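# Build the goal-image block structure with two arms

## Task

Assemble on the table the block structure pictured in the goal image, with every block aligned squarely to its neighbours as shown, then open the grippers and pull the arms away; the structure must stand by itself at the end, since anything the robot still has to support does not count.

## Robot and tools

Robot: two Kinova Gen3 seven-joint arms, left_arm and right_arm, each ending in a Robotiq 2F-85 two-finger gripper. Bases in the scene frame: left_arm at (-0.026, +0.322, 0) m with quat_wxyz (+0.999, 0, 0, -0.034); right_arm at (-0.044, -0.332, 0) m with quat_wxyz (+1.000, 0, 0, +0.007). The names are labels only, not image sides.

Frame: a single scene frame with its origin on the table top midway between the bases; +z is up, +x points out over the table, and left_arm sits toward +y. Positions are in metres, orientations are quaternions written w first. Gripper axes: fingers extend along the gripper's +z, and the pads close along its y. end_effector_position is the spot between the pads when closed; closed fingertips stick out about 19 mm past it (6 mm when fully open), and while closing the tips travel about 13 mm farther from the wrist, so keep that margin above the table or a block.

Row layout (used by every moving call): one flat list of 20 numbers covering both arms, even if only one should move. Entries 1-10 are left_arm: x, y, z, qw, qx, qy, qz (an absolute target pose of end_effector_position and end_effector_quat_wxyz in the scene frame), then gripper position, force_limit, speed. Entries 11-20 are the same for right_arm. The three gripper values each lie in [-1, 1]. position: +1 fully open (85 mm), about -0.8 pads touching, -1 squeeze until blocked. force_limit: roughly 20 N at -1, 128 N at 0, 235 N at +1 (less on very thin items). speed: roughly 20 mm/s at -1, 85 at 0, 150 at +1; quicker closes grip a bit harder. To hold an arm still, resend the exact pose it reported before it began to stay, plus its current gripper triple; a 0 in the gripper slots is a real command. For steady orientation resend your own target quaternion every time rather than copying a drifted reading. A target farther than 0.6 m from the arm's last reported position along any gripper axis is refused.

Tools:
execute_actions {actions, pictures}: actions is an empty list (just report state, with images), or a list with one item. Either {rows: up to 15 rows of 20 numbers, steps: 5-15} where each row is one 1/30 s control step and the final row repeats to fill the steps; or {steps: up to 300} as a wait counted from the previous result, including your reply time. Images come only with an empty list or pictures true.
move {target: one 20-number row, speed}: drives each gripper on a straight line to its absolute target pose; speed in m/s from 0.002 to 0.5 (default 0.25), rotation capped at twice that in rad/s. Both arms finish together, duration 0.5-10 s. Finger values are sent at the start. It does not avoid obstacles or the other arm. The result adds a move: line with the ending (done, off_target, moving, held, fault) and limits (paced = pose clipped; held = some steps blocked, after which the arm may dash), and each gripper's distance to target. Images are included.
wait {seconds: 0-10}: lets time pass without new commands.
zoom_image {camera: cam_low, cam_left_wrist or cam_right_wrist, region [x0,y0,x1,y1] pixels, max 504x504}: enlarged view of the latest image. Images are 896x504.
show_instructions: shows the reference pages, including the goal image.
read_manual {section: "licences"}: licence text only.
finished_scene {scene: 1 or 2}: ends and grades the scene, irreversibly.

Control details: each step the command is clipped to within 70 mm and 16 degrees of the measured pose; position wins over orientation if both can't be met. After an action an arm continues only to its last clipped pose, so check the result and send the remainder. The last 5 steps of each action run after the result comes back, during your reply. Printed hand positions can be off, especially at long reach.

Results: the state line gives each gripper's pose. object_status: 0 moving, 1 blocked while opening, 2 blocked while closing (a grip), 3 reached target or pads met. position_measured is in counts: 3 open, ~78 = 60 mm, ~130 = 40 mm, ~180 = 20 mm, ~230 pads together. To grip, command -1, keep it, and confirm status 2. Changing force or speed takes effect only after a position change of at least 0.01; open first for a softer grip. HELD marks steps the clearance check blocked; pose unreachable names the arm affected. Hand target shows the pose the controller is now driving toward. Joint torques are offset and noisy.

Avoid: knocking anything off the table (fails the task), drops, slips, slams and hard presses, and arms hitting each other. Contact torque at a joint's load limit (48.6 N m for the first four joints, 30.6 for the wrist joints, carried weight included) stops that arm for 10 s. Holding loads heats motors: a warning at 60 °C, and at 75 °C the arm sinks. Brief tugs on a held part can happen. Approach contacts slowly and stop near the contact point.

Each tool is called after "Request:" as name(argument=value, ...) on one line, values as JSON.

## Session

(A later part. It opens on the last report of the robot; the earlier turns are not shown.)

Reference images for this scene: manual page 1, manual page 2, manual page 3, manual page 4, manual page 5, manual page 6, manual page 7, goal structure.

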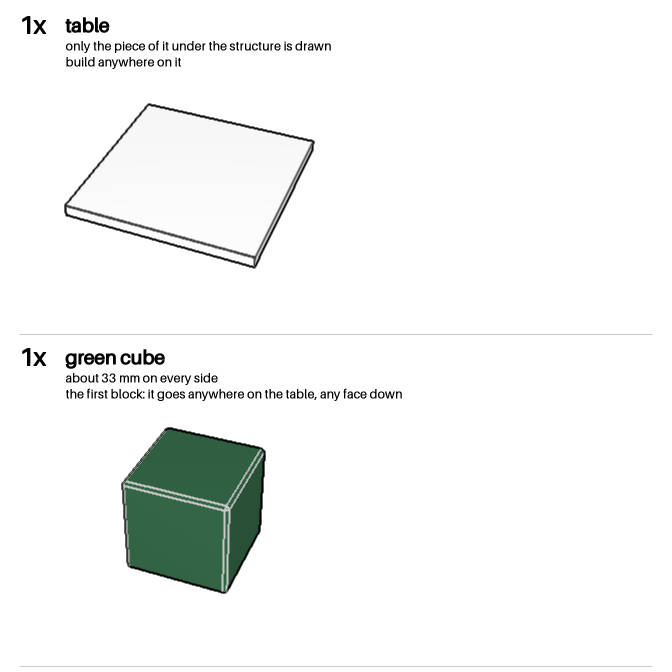

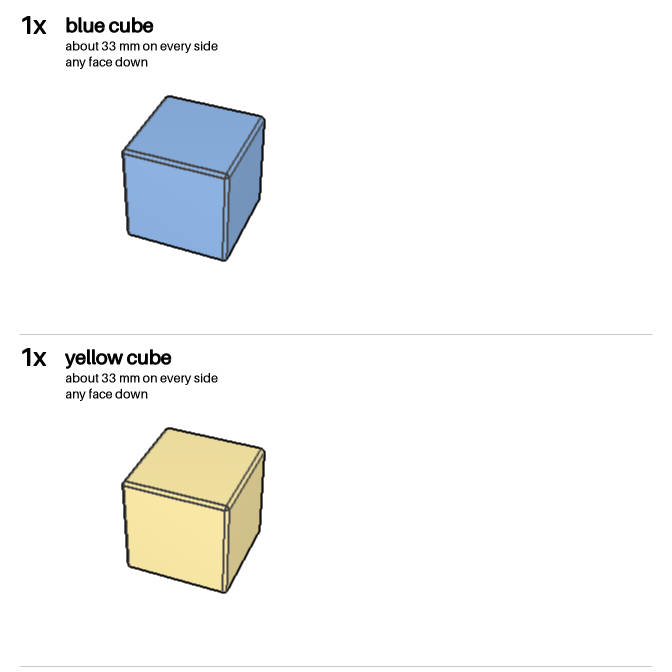

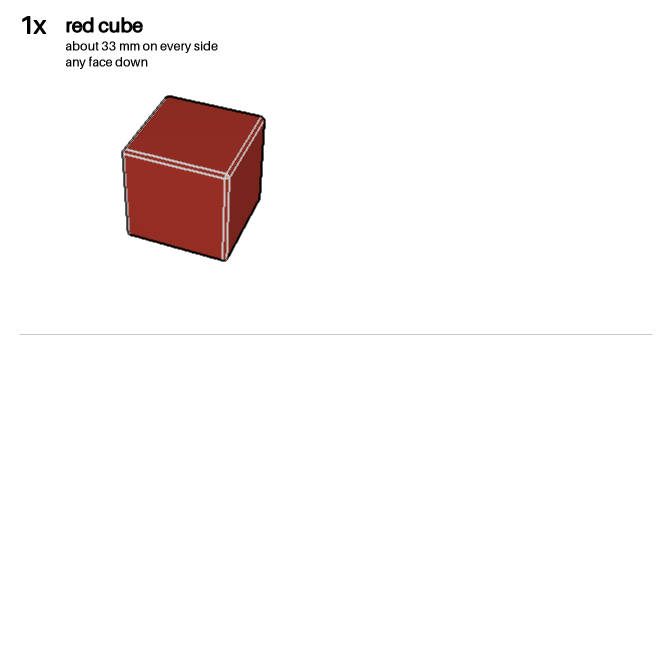

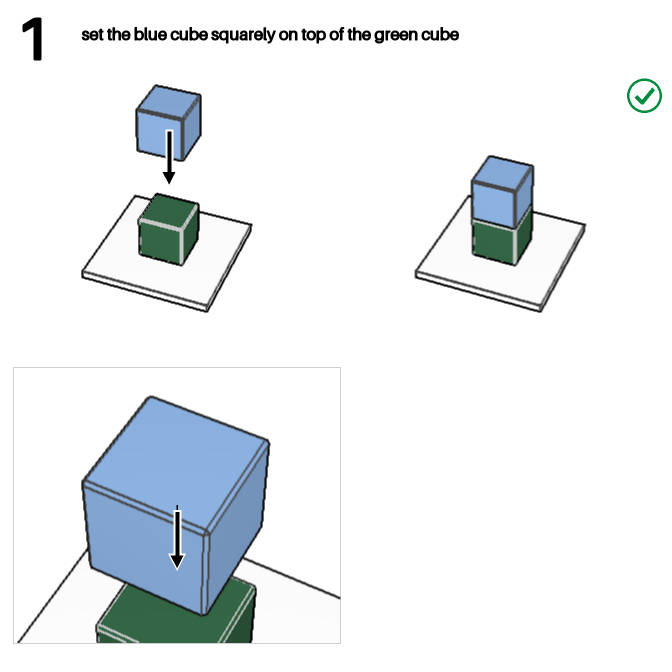

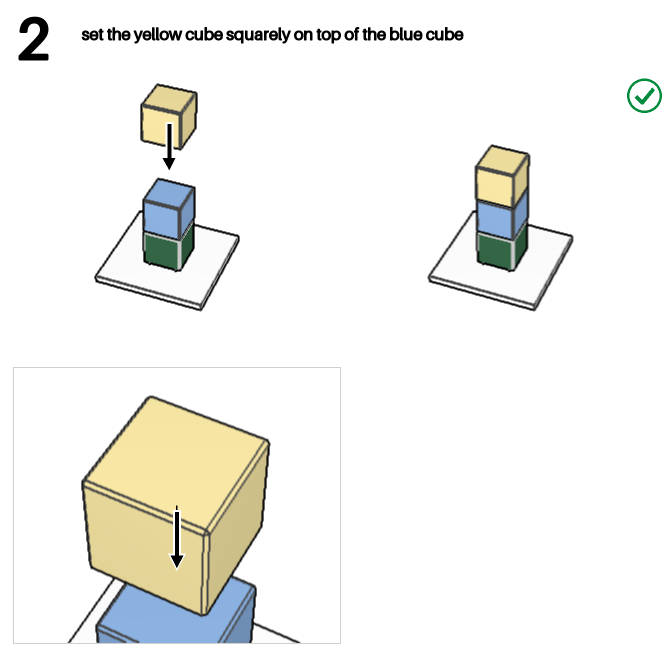

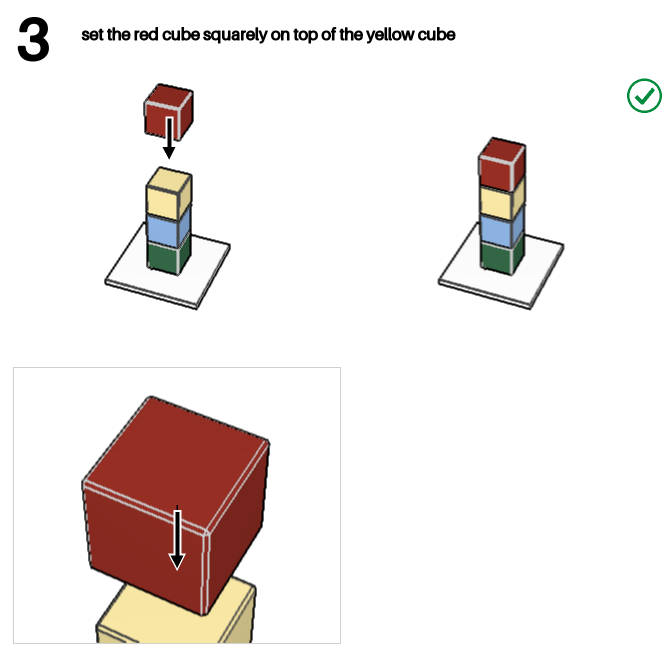

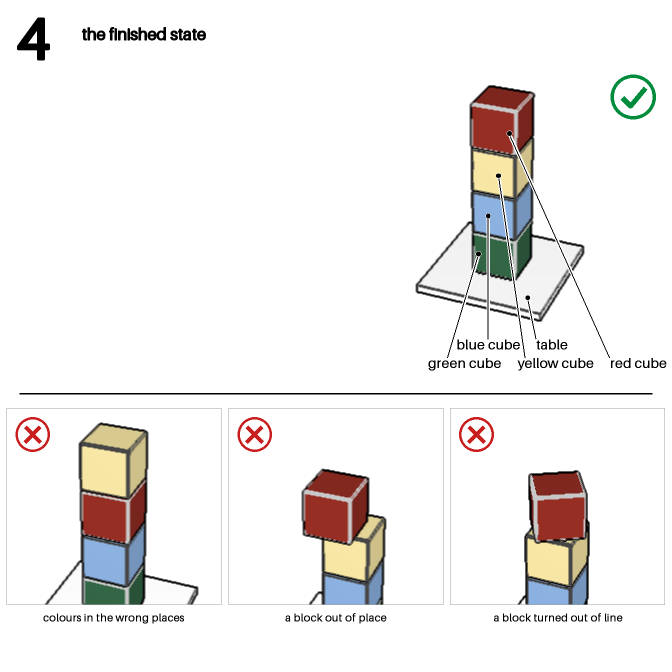

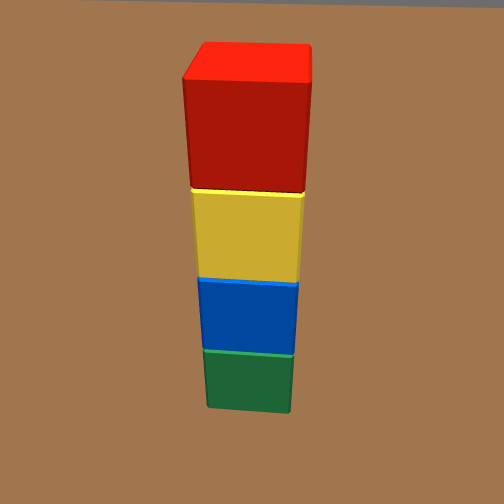

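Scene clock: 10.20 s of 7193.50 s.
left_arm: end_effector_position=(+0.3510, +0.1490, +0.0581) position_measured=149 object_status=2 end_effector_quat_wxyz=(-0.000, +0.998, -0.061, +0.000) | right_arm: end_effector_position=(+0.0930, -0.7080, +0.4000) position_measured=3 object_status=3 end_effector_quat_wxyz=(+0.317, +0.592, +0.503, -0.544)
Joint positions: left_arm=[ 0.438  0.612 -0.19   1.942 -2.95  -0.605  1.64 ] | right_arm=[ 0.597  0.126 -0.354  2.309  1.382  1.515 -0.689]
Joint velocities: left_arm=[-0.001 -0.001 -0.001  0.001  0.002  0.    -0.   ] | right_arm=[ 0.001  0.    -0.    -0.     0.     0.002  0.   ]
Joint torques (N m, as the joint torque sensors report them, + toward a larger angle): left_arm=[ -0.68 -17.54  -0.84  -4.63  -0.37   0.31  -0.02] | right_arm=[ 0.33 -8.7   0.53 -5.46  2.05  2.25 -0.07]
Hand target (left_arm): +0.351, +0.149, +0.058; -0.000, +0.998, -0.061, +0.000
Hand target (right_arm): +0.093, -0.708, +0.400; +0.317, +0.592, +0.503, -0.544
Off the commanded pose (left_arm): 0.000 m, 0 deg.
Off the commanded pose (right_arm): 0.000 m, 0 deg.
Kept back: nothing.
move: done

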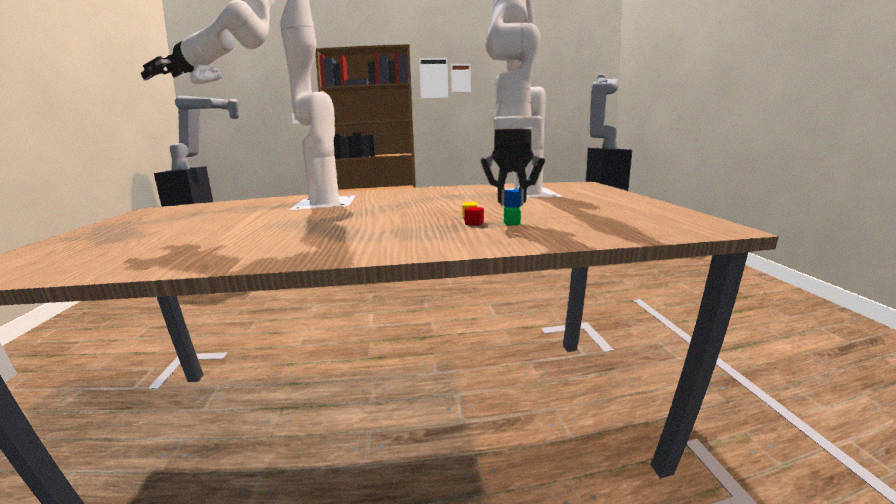

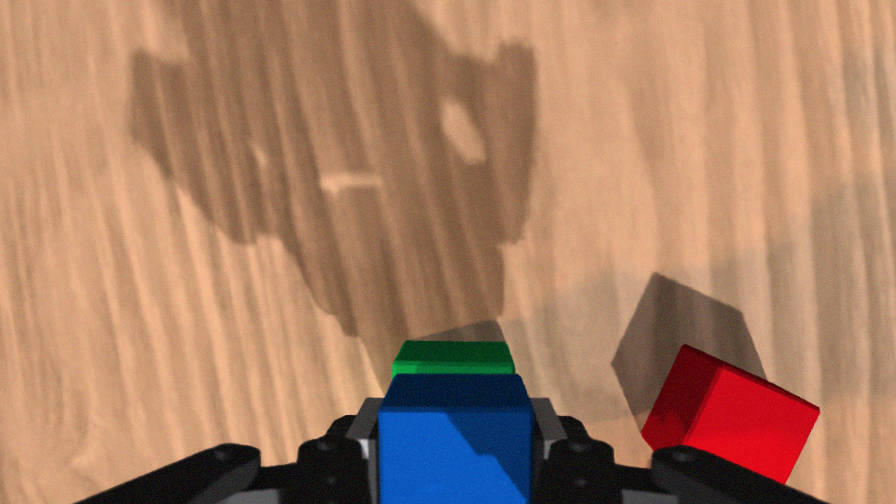

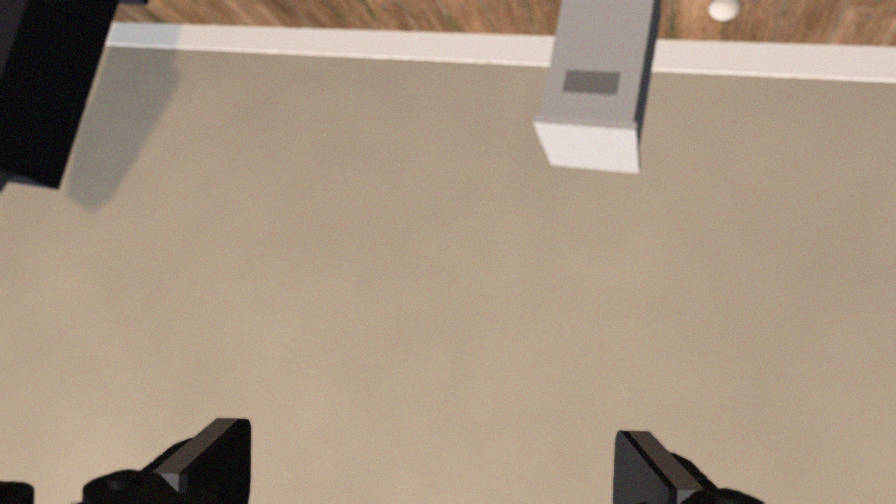

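2 forward, 1 left.

Request:
move(target=[0.353,0.1498,0.053,0,0.998,-0.061,0,-1,-0.5,0,0.093,-0.708,0.4,0.317,0.592,0.503,-0.544,1,0,0], speed=0.02)

Request:
move(target=[0.353,0.1498,0.053,0,0.998,-0.061,0,0.4,-0.5,0,0.093,-0.708,0.4,0.317,0.592,0.503,-0.544,1,0,0])

Request:
move(target=[0.353,0.1498,0.1,0,0.998,-0.061,0,0.4,-0.5,0,0.093,-0.708,0.4,0.317,0.592,0.503,-0.544,1,0,0])

Request:
move(target=[0.279,0.071,0.07,0,0.994,-0.113,0,0.4,-0.5,0,0.093,-0.708,0.4,0.317,0.592,0.503,-0.544,1,0,0])

Request:
move(target=[0.279,0.071,0.02,0,0.994,-0.113,0,0.4,-0.5,0,0.093,-0.708,0.4,0.317,0.592,0.503,-0.544,1,0,0], speed=0.12)

Request:
move(target=[0.279,0.071,0.02,0,0.994,-0.113,0,-1,-0.5,0,0.093,-0.708,0.4,0.317,0.592,0.503,-0.544,1,0,0])

Request:
move(target=[0.279,0.08,0.11,0,0.994,-0.113,0,-1,-0.5,0,0.093,-0.708,0.4,0.317,0.592,0.503,-0.544,1,0,0])

Request:
move(target=[0.353,0.1498,0.105,0,0.998,-0.061,0,-1,-0.5,0,0.093,-0.708,0.4,0.317,0.592,0.503,-0.544,1,0,0])

Request:
move(target=[0.353,0.1498,0.091,0,0.998,-0.061,0,-1,-0.5,0,0.093,-0.708,0.4,0.317,0.592,0.503,-0.544,1,0,0], speed=0.04)

Scene clock: 11.50 s of 7193.50 s.
left_arm: end_effector_position=(+0.3530, +0.1498, +0.0531) position_measured=149 object_status=2 end_effector_quat_wxyz=(+0.000, +0.998, -0.061, +0.000) | right_arm: end_effector_position=(+0.0930, -0.7080, +0.4000) position_measured=3 object_status=3 end_effector_quat_wxyz=(+0.317, +0.592, +0.503, -0.544)
Joint positions: left_arm=[ 0.432  0.624 -0.186  1.94  -2.947 -0.594  1.635] | right_arm=[ 0.597  0.126 -0.354  2.309  1.382  1.515 -0.689]
Joint velocities: left_arm=[-0.     0.002 -0.    -0.    -0.    -0.    -0.001] | right_arm=[-0.001  0.     0.001 -0.001 -0.     0.    -0.   ]
Joint torques (N m, as the joint torque sensors report them, + toward a larger angle): left_arm=[ -0.55 -17.66  -0.96  -4.64  -0.42   0.26  -0.08] | right_arm=[ 0.17 -8.73  0.69 -5.34  2.11  2.15 -0.04]
Hand target (left_arm): +0.353, +0.150, +0.053; -0.000, +0.998, -0.061, +0.000
Hand target (right_arm): +0.093, -0.708, +0.400; +0.317, +0.592, +0.503, -0.544
Off the commanded pose (left_arm): 0.000 m, 0 deg.
Off the commanded pose (right_arm): 0.000 m, 0 deg.
Kept back: nothing.
move: done

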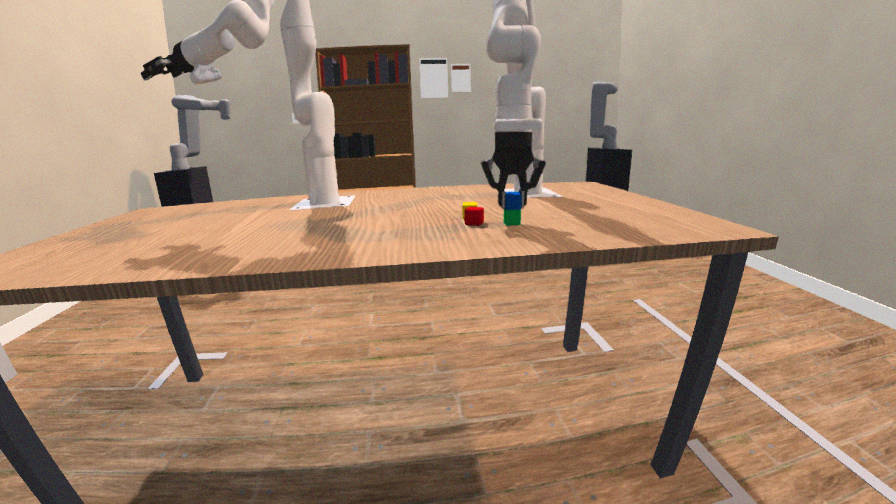

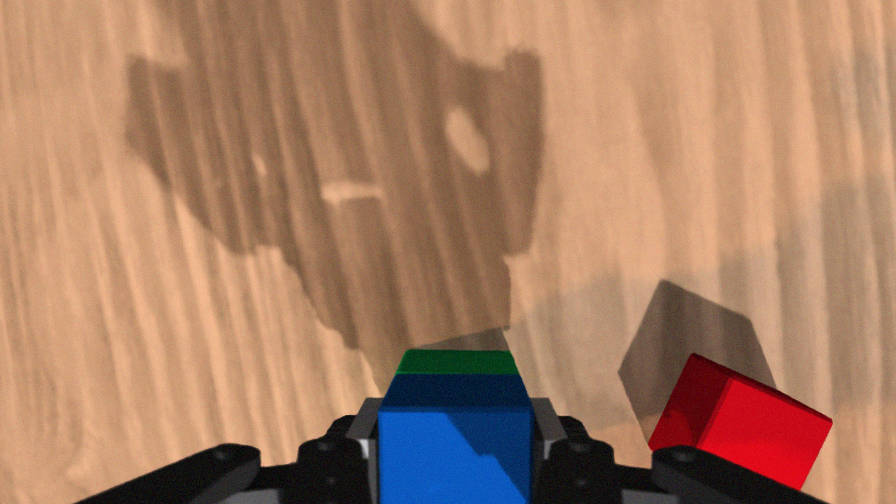

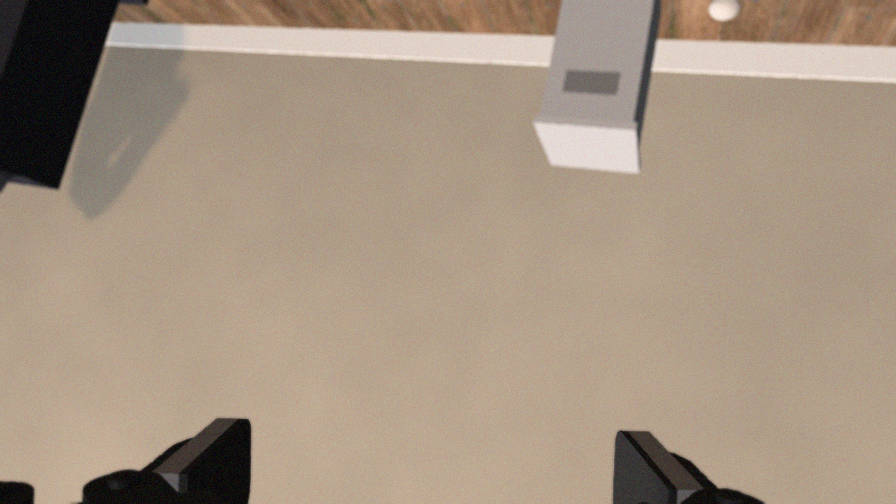

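Scene clock: 12.20 s of 7193.50 s.
left_arm: end_effector_position=(+0.3530, +0.1498, +0.0530) position_measured=78 object_status=0 end_effector_quat_wxyz=(+0.000, +0.998, -0.061, +0.000) | right_arm: end_effector_position=(+0.0930, -0.7080, +0.4000) position_measured=3 object_status=3 end_effector_quat_wxyz=(+0.317, +0.592, +0.503, -0.544)
Joint positions: left_arm=[ 0.432  0.624 -0.186  1.94  -2.947 -0.594  1.634] | right_arm=[ 0.597  0.126 -0.354  2.309  1.382  1.515 -0.689]
Joint velocities: left_arm=[-0.     0.     0.001  0.     0.    -0.     0.   ] | right_arm=[ 0.001  0.     0.    -0.     0.001  0.     0.   ]
Joint torques (N m, as the joint torque sensors report them, + toward a larger angle): left_arm=[ -0.46 -17.63  -0.75  -4.55  -0.33   0.33  -0.03] | right_arm=[ 0.2  -8.72  0.61 -5.63  2.    2.06 -0.07]
Hand target (left_arm): +0.353, +0.150, +0.053; -0.000, +0.998, -0.061, +0.000
Hand target (right_arm): +0.093, -0.708, +0.400; +0.317, +0.592, +0.503, -0.544
Off the commanded pose (left_arm): 0.000 m, 0 deg.
Off the commanded pose (right_arm): 0.000 m, 0 deg.
Kept back: nothing.
move: done

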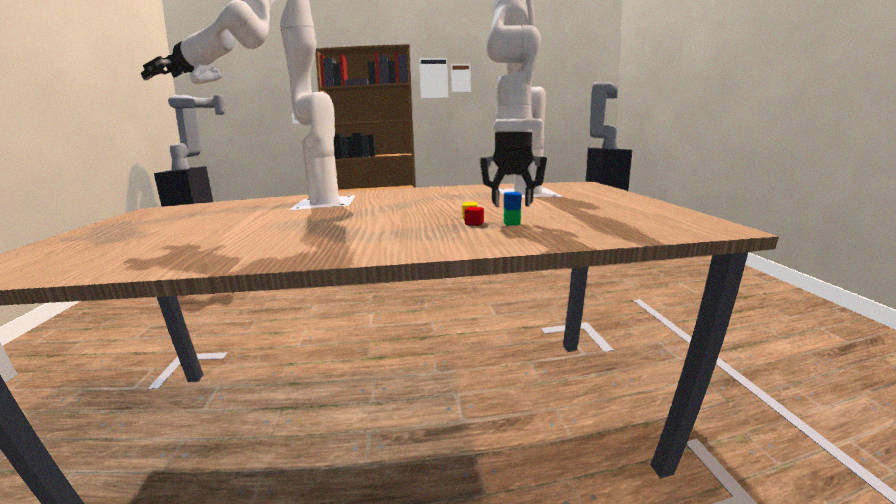

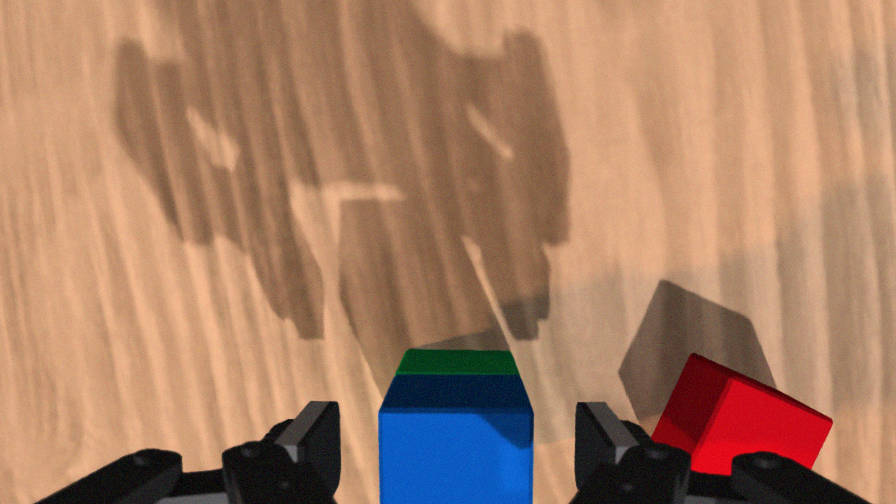

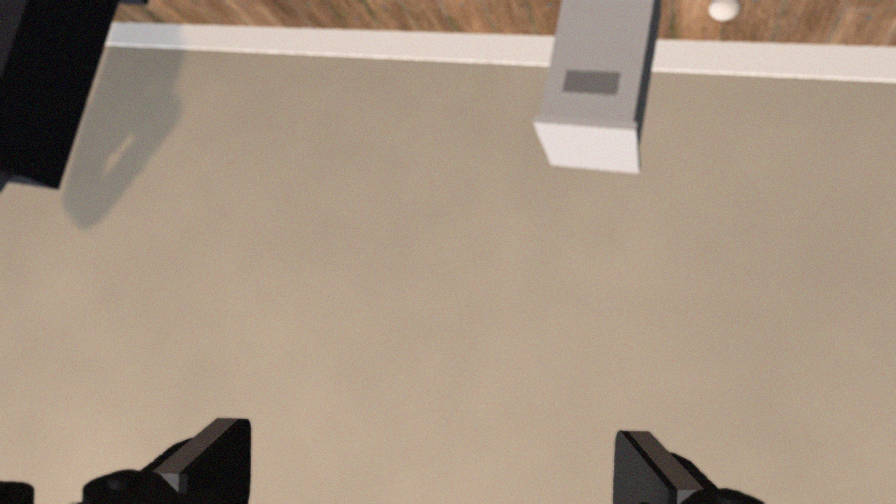

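Scene clock: 12.93 s of 7193.50 s.
left_arm: end_effector_position=(+0.3529, +0.1498, +0.0997) position_measured=78 object_status=3 end_effector_quat_wxyz=(+0.000, +0.998, -0.061, -0.000) | right_arm: end_effector_position=(+0.0930, -0.7080, +0.4000) position_measured=3 object_status=3 end_effector_quat_wxyz=(+0.317, +0.592, +0.503, -0.544)
Joint positions: left_arm=[ 0.452  0.531 -0.212  1.901 -2.98  -0.726  1.663] | right_arm=[ 0.597  0.126 -0.354  2.309  1.382  1.515 -0.689]
Joint velocities: left_arm=[ 0.001 -0.005  0.001 -0.001 -0.002  0.     0.   ] | right_arm=[ 0.001  0.     0.001 -0.     0.002 -0.001 -0.001]
Joint torques (N m, as the joint torque sensors report them, + toward a larger angle): left_arm=[ -0.44 -16.85  -0.84  -5.53  -0.32   0.28   0.  ] | right_arm=[ 0.33 -8.63  0.39 -5.41  2.02  2.24 -0.1 ]
Hand target (left_arm): +0.353, +0.150, +0.100; +0.000, +0.998, -0.061, -0.000
Hand target (right_arm): +0.093, -0.708, +0.400; +0.317, +0.592, +0.503, -0.544
Off the commanded pose (left_arm): 0.000 m, 0 deg.
Off the commanded pose (right_arm): 0.000 m, 0 deg.
Kept back: nothing.
move: done

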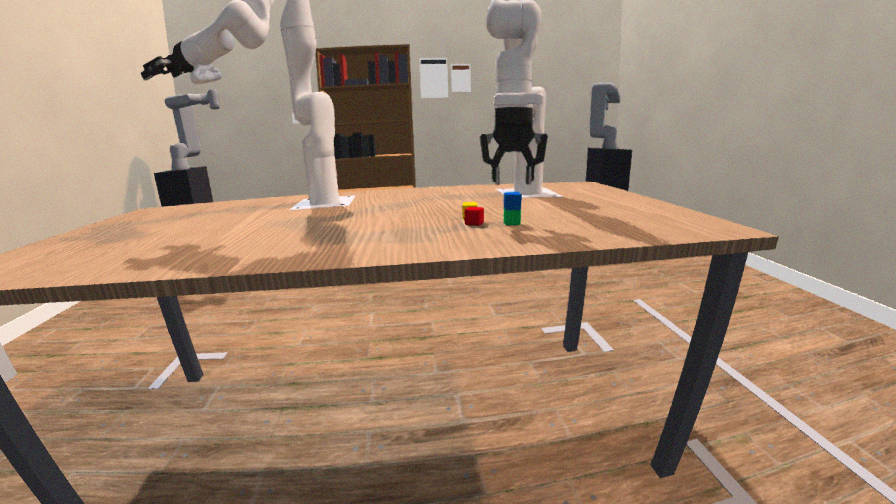

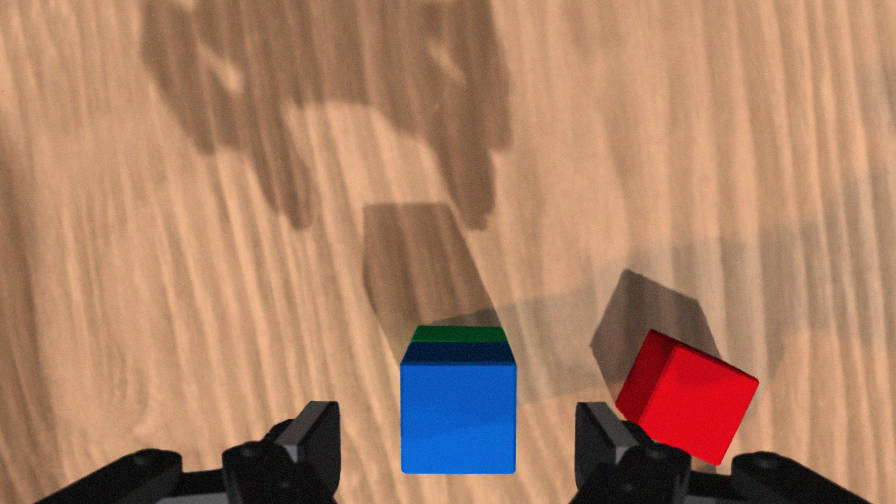

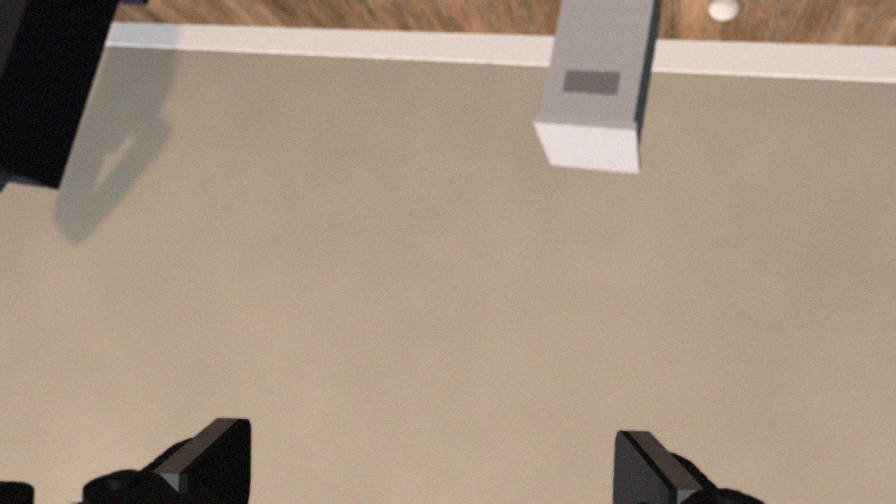

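Scene clock: 13.80 s of 7193.50 s.
left_arm: end_effector_position=(+0.2796, +0.0713, +0.0701) position_measured=78 object_status=3 end_effector_quat_wxyz=(-0.000, +0.994, -0.112, -0.000) | right_arm: end_effector_position=(+0.0930, -0.7080, +0.4000) position_measured=3 object_status=3 end_effector_quat_wxyz=(+0.317, +0.592, +0.503, -0.544)
Joint positions: left_arm=[ 0.682  0.556 -0.171  1.998 -2.982 -0.6    1.817] | right_arm=[ 0.597  0.126 -0.354  2.309  1.382  1.515 -0.689]
Joint velocities: left_arm=[ 0.008  0.001  0.005 -0.    -0.004  0.     0.005] | right_arm=[ 0.    -0.     0.001 -0.     0.     0.     0.   ]
Joint torques (N m, as the joint torque sensors report them, + toward a larger angle): left_arm=[ -0.4  -16.4   -0.91  -4.62  -0.44   0.32  -0.02] | right_arm=[ 0.34 -8.74  0.67 -5.51  1.97  2.15 -0.09]
Hand target (left_arm): +0.279, +0.071, +0.070; -0.000, +0.994, -0.113, -0.000
Hand target (right_arm): +0.093, -0.708, +0.400; +0.317, +0.592, +0.503, -0.544
Off the commanded pose (left_arm): 0.001 m, 0 deg.
Off the commanded pose (right_arm): 0.000 m, 0 deg.
Kept back: nothing.
move: done

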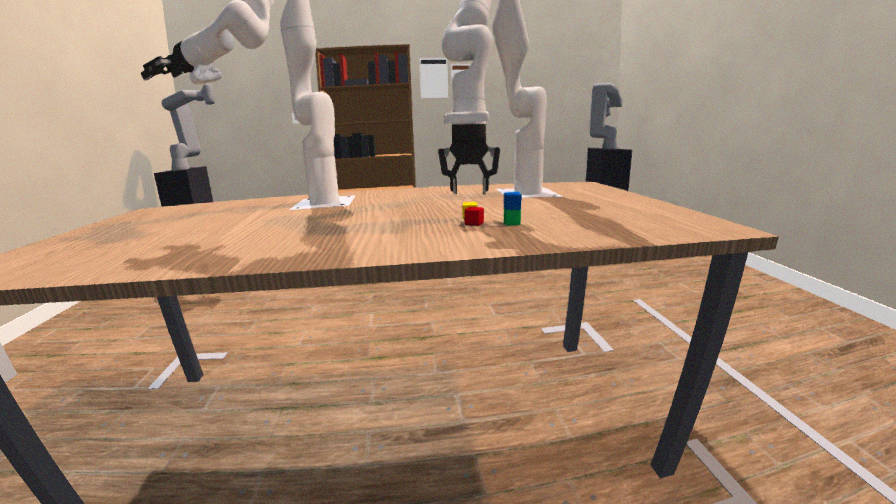

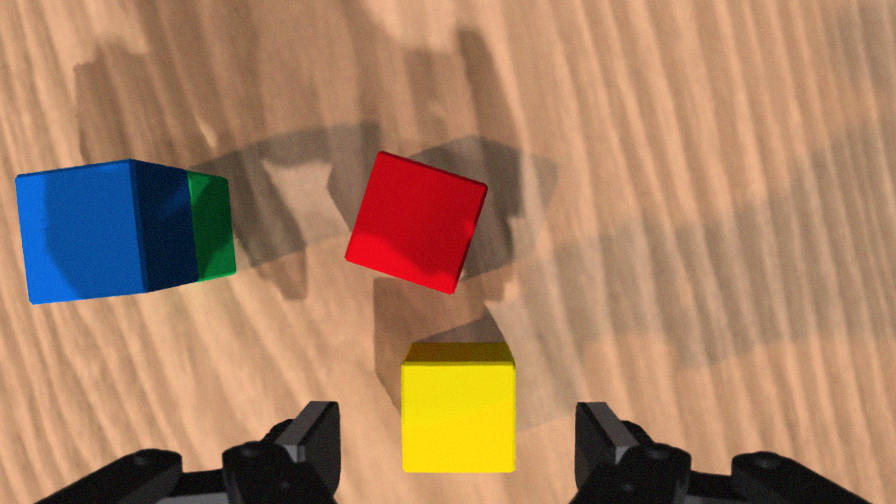

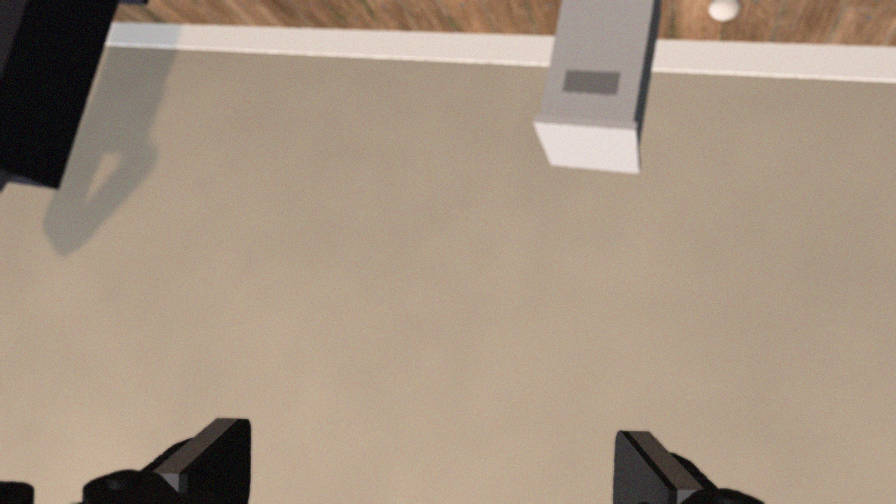

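Scene clock: 14.57 s of 7193.50 s.
left_arm: end_effector_position=(+0.2792, +0.0709, +0.0204) position_measured=78 object_status=3 end_effector_quat_wxyz=(-0.000, +0.994, -0.113, +0.000) | right_arm: end_effector_position=(+0.0930, -0.7080, +0.4000) position_measured=3 object_status=3 end_effector_quat_wxyz=(+0.317, +0.592, +0.503, -0.544)
Joint positions: left_arm=[ 0.658  0.668 -0.138  2.03  -2.948 -0.455  1.788] | right_arm=[ 0.597  0.126 -0.354  2.309  1.382  1.515 -0.689]
Joint velocities: left_arm=[-0.002  0.008  0.     0.001  0.002  0.    -0.   ] | right_arm=[-0.     0.     0.    -0.     0.001 -0.001  0.   ]
Joint torques (N m, as the joint torque sensors report them, + toward a larger angle): left_arm=[ -0.31 -17.49  -0.54  -3.56  -0.31   0.31   0.02] | right_arm=[ 0.26 -8.82  0.49 -5.57  2.22  2.22 -0.12]
Hand target (left_arm): +0.279, +0.071, +0.020; -0.000, +0.994, -0.113, +0.000
Hand target (right_arm): +0.093, -0.708, +0.400; +0.317, +0.592, +0.503, -0.544
Off the commanded pose (left_arm): 0.000 m, 0 deg.
Off the commanded pose (right_arm): 0.000 m, 0 deg.
Kept back: nothing.
move: done

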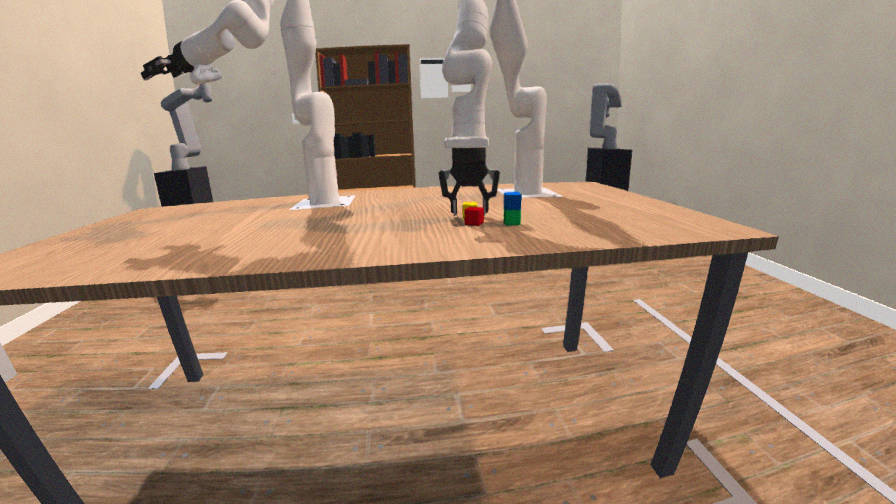

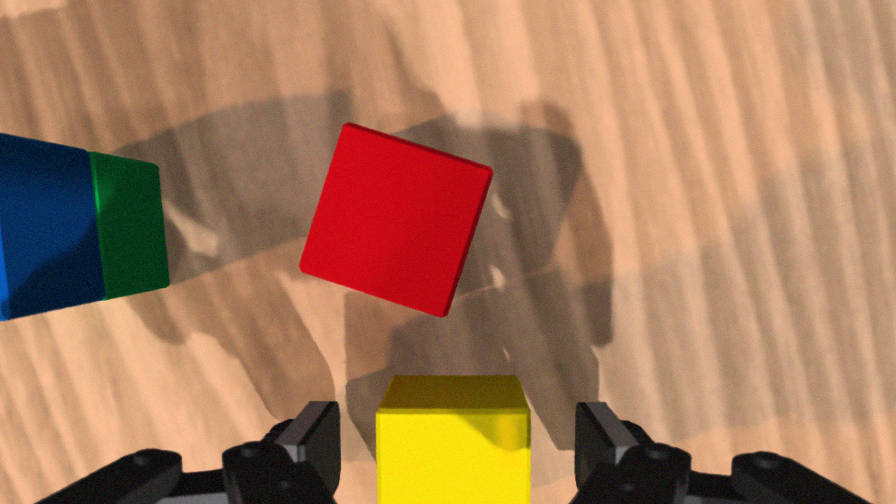

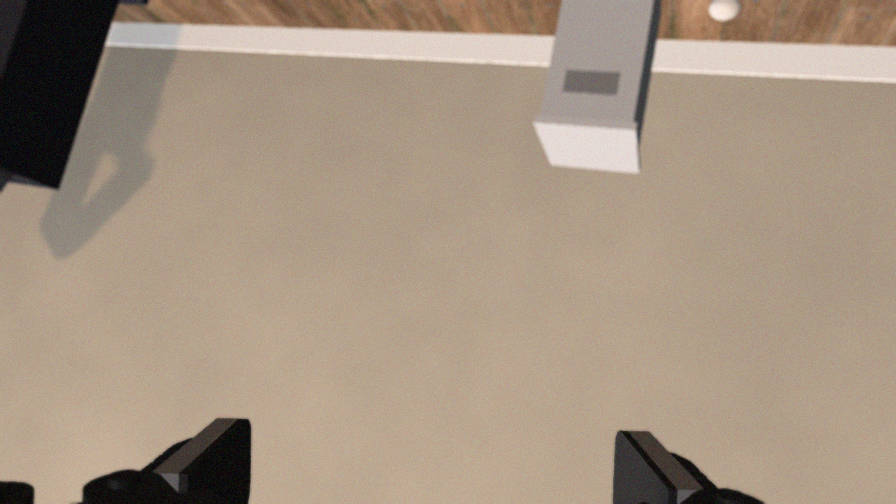

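Scene clock: 15.27 s of 7193.50 s.
left_arm: end_effector_position=(+0.2792, +0.0709, +0.0202) position_measured=149 object_status=2 end_effector_quat_wxyz=(+0.000, +0.994, -0.113, +0.000) | right_arm: end_effector_position=(+0.0930, -0.7080, +0.4000) position_measured=3 object_status=3 end_effector_quat_wxyz=(+0.317, +0.592, +0.503, -0.544)
Joint positions: left_arm=[ 0.657  0.668 -0.137  2.03  -2.947 -0.454  1.787] | right_arm=[ 0.597  0.126 -0.354  2.309  1.382  1.515 -0.689]
Joint velocities: left_arm=[ 0.     0.    -0.001 -0.    -0.     0.    -0.   ] | right_arm=[-0.     0.    -0.     0.001  0.     0.    -0.001]
Joint torques (N m, as the joint torque sensors report them, + toward a larger angle): left_arm=[ -0.53 -16.95  -0.57  -3.52  -0.36   0.31  -0.06] | right_arm=[ 0.4  -8.73  0.43 -5.83  2.01  2.31  0.04]
Hand target (left_arm): +0.279, +0.071, +0.020; -0.000, +0.994, -0.113, +0.000
Hand target (right_arm): +0.093, -0.708, +0.400; +0.317, +0.592, +0.503, -0.544
Off the commanded pose (left_arm): 0.000 m, 0 deg.
Off the commanded pose (right_arm): 0.000 m, 0 deg.
Kept back: nothing.
move: done

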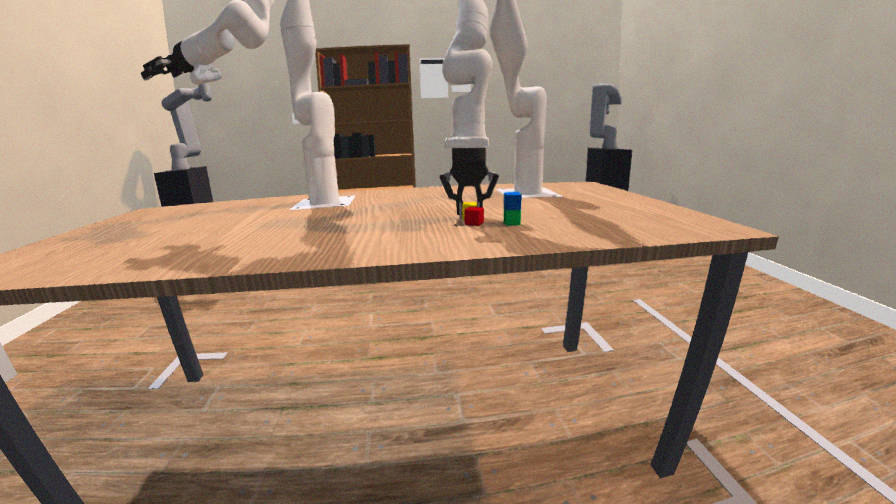

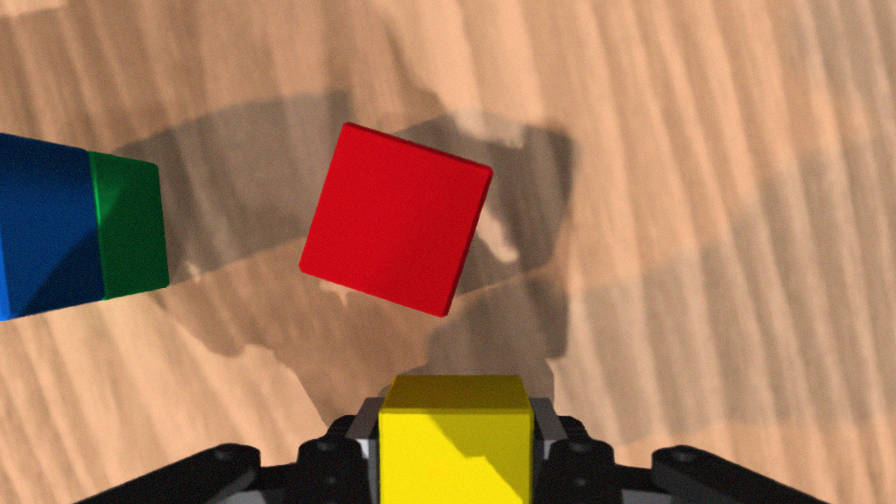

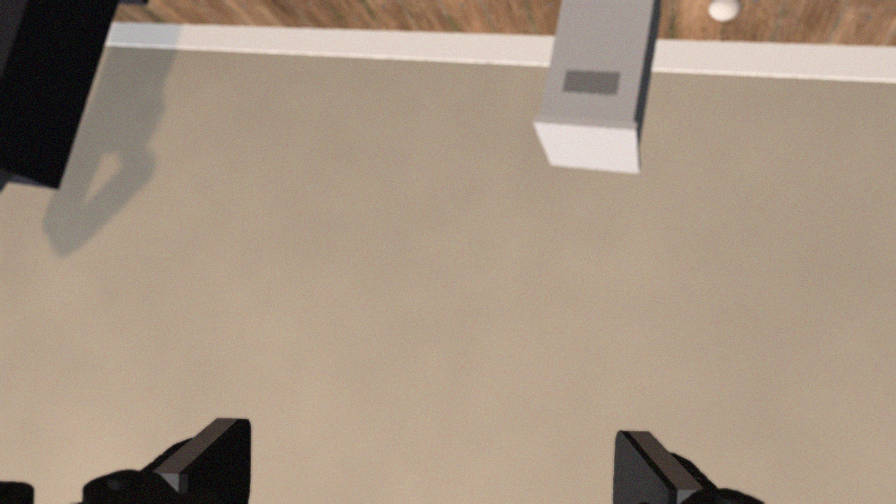

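Scene clock: 16.13 s of 7193.50 s.
left_arm: end_effector_position=(+0.2787, +0.0799, +0.1096) position_measured=149 object_status=2 end_effector_quat_wxyz=(+0.000, +0.994, -0.113, -0.000) | right_arm: end_effector_position=(+0.0930, -0.7080, +0.4000) position_measured=3 object_status=3 end_effector_quat_wxyz=(+0.317, +0.592, +0.503, -0.544)
Joint positions: left_arm=[ 0.68   0.466 -0.188  1.979 -3.011 -0.709  1.824] | right_arm=[ 0.597  0.126 -0.354  2.309  1.382  1.515 -0.689]
Joint velocities: left_arm=[ 0.001 -0.004 -0.     0.     0.001 -0.     0.   ] | right_arm=[ 0.001  0.     0.     0.    -0.001  0.    -0.   ]
Joint torques (N m, as the joint torque sensors report them, + toward a larger angle): left_arm=[ -0.45 -15.6   -0.62  -5.48  -0.39   0.27  -0.04] | right_arm=[ 0.32 -8.6   0.56 -5.68  2.1   2.32 -0.1 ]
Hand target (left_arm): +0.279, +0.080, +0.110; +0.000, +0.994, -0.113, -0.000
Hand target (right_arm): +0.093, -0.708, +0.400; +0.317, +0.592, +0.503, -0.544
Off the commanded pose (left_arm): 0.000 m, 0 deg.
Off the commanded pose (right_arm): 0.000 m, 0 deg.
Kept back: nothing.
move: done

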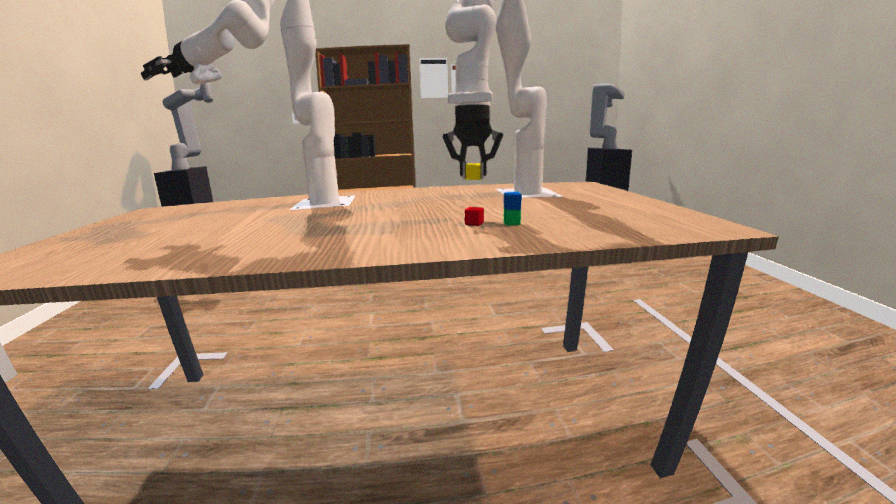

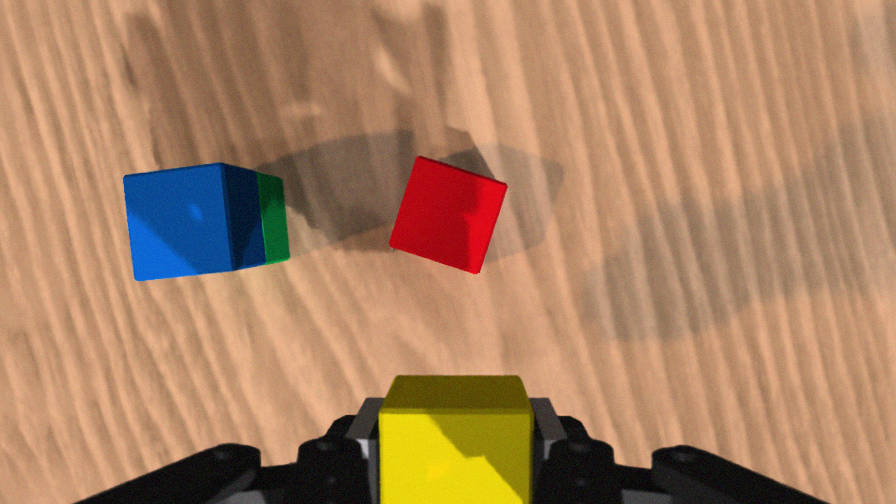

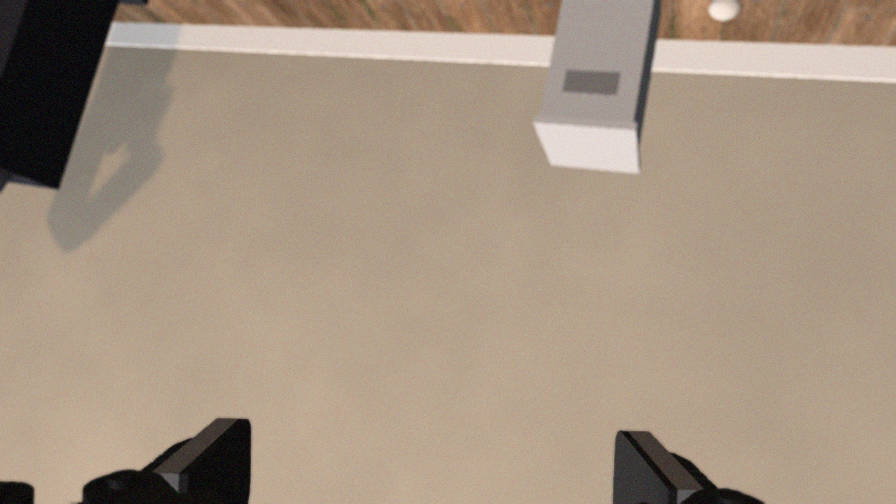

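Scene clock: 16.93 s of 7193.50 s.
left_arm: end_effector_position=(+0.3526, +0.1493, +0.1053) position_measured=149 object_status=2 end_effector_quat_wxyz=(+0.000, +0.998, -0.062, +0.000) | right_arm: end_effector_position=(+0.0930, -0.7080, +0.4000) position_measured=3 object_status=3 end_effector_quat_wxyz=(+0.317, +0.592, +0.503, -0.544)
Joint positions: left_arm=[ 0.46   0.521 -0.22   1.896 -2.98  -0.74   1.663] | right_arm=[ 0.597  0.126 -0.354  2.309  1.382  1.515 -0.689]
Joint velocities: left_arm=[-0.01   0.007 -0.007 -0.001  0.005 -0.001 -0.006] | right_arm=[-0.001 -0.    -0.001 -0.     0.001 -0.    -0.   ]
Joint torques (N m, as the joint torque sensors report them, + toward a larger angle): left_arm=[ -0.6  -16.97  -0.83  -5.63  -0.32   0.33  -0.12] | right_arm=[ 0.39 -8.65  0.63 -5.7   2.02  2.28 -0.05]
Hand target (left_arm): +0.353, +0.150, +0.105; +0.000, +0.998, -0.061, +0.000
Hand target (right_arm): +0.093, -0.708, +0.400; +0.317, +0.592, +0.503, -0.544
Off the commanded pose (left_arm): 0.001 m, 0 deg.
Off the commanded pose (right_arm): 0.000 m, 0 deg.
Kept back: nothing.
move: done

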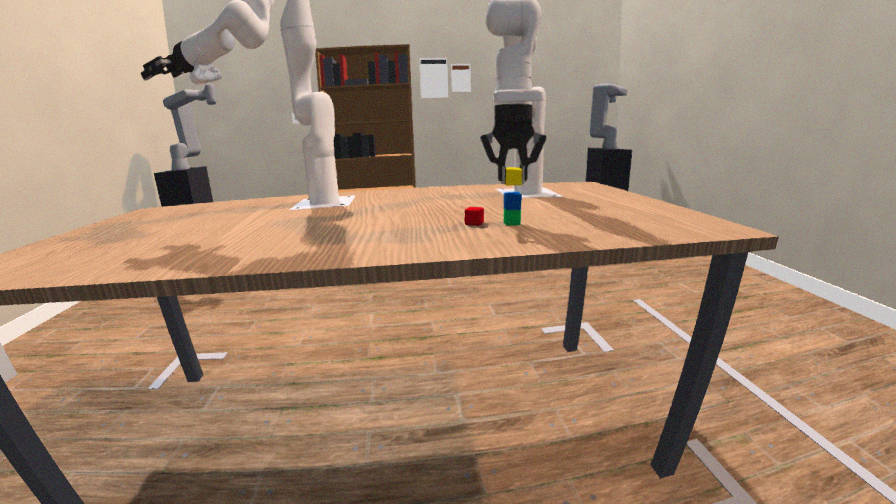

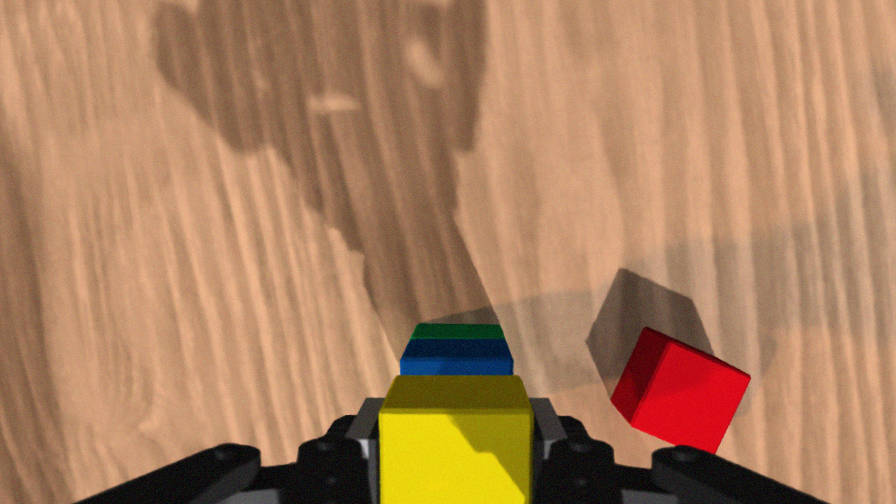

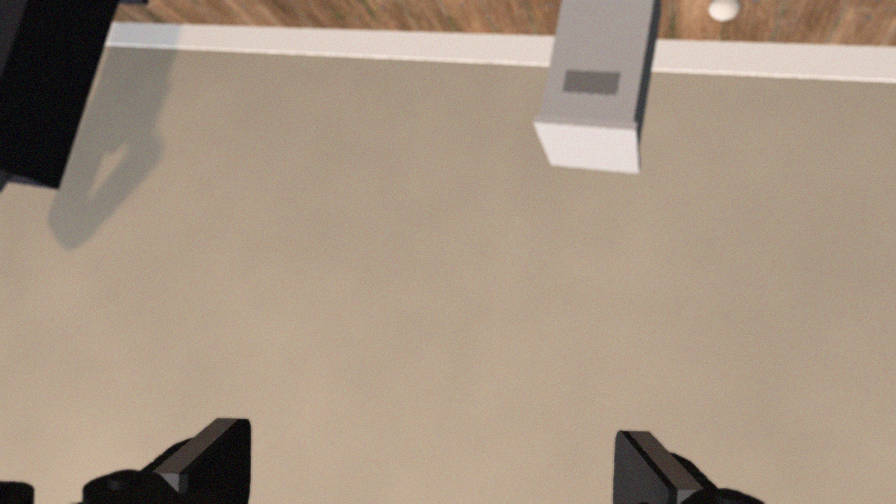

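Scene clock: 17.63 s of 7193.50 s.
left_arm: end_effector_position=(+0.3530, +0.1498, +0.0911) position_measured=149 object_status=2 end_effector_quat_wxyz=(-0.000, +0.998, -0.061, +0.000) | right_arm: end_effector_position=(+0.0930, -0.7080, +0.4000) position_measured=3 object_status=3 end_effector_quat_wxyz=(+0.317, +0.592, +0.503, -0.544)
Joint positions: left_arm=[ 0.453  0.548 -0.214  1.909 -2.969 -0.701  1.654] | right_arm=[ 0.597  0.126 -0.354  2.309  1.382  1.515 -0.689]
Joint velocities: left_arm=[-0.001  0.004  0.001 -0.    -0.002  0.     0.001] | right_arm=[-0.002 -0.     0.    -0.     0.     0.     0.001]
Joint torques (N m, as the joint torque sensors report them, + toward a larger angle): left_arm=[ -0.57 -17.28  -0.96  -5.46  -0.34   0.35   0.01] | right_arm=[ 0.21 -8.52  0.66 -5.45  2.07  2.21 -0.14]
Hand target (left_arm): +0.353, +0.150, +0.091; -0.000, +0.998, -0.061, +0.000
Hand target (right_arm): +0.093, -0.708, +0.400; +0.317, +0.592, +0.503, -0.544
Off the commanded pose (left_arm): 0.000 m, 0 deg.
Off the commanded pose (right_arm): 0.000 m, 0 deg.
Kept back: nothing.
move: done

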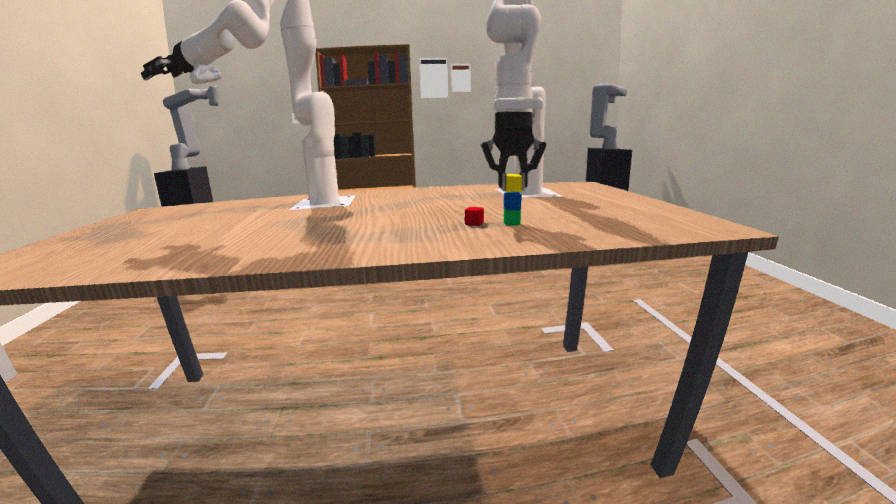

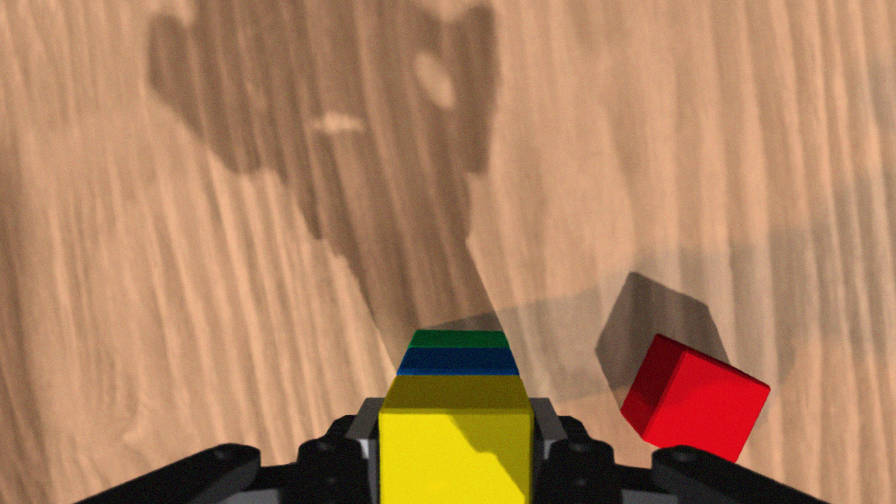

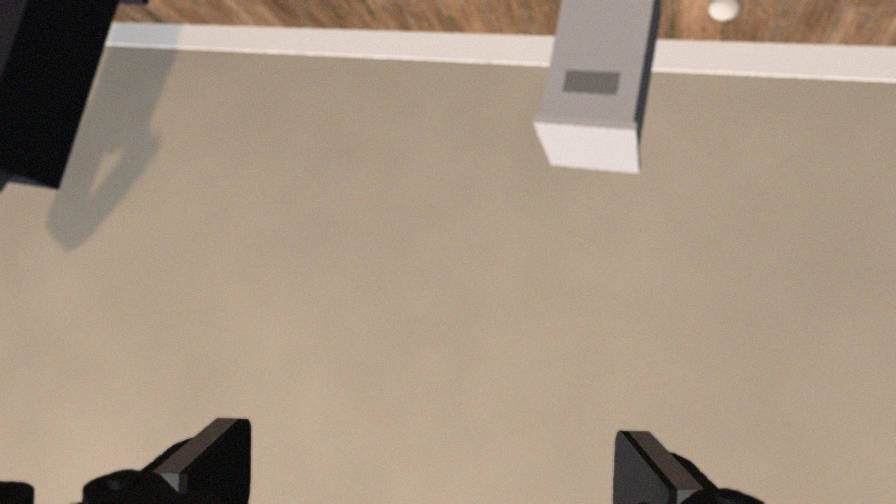

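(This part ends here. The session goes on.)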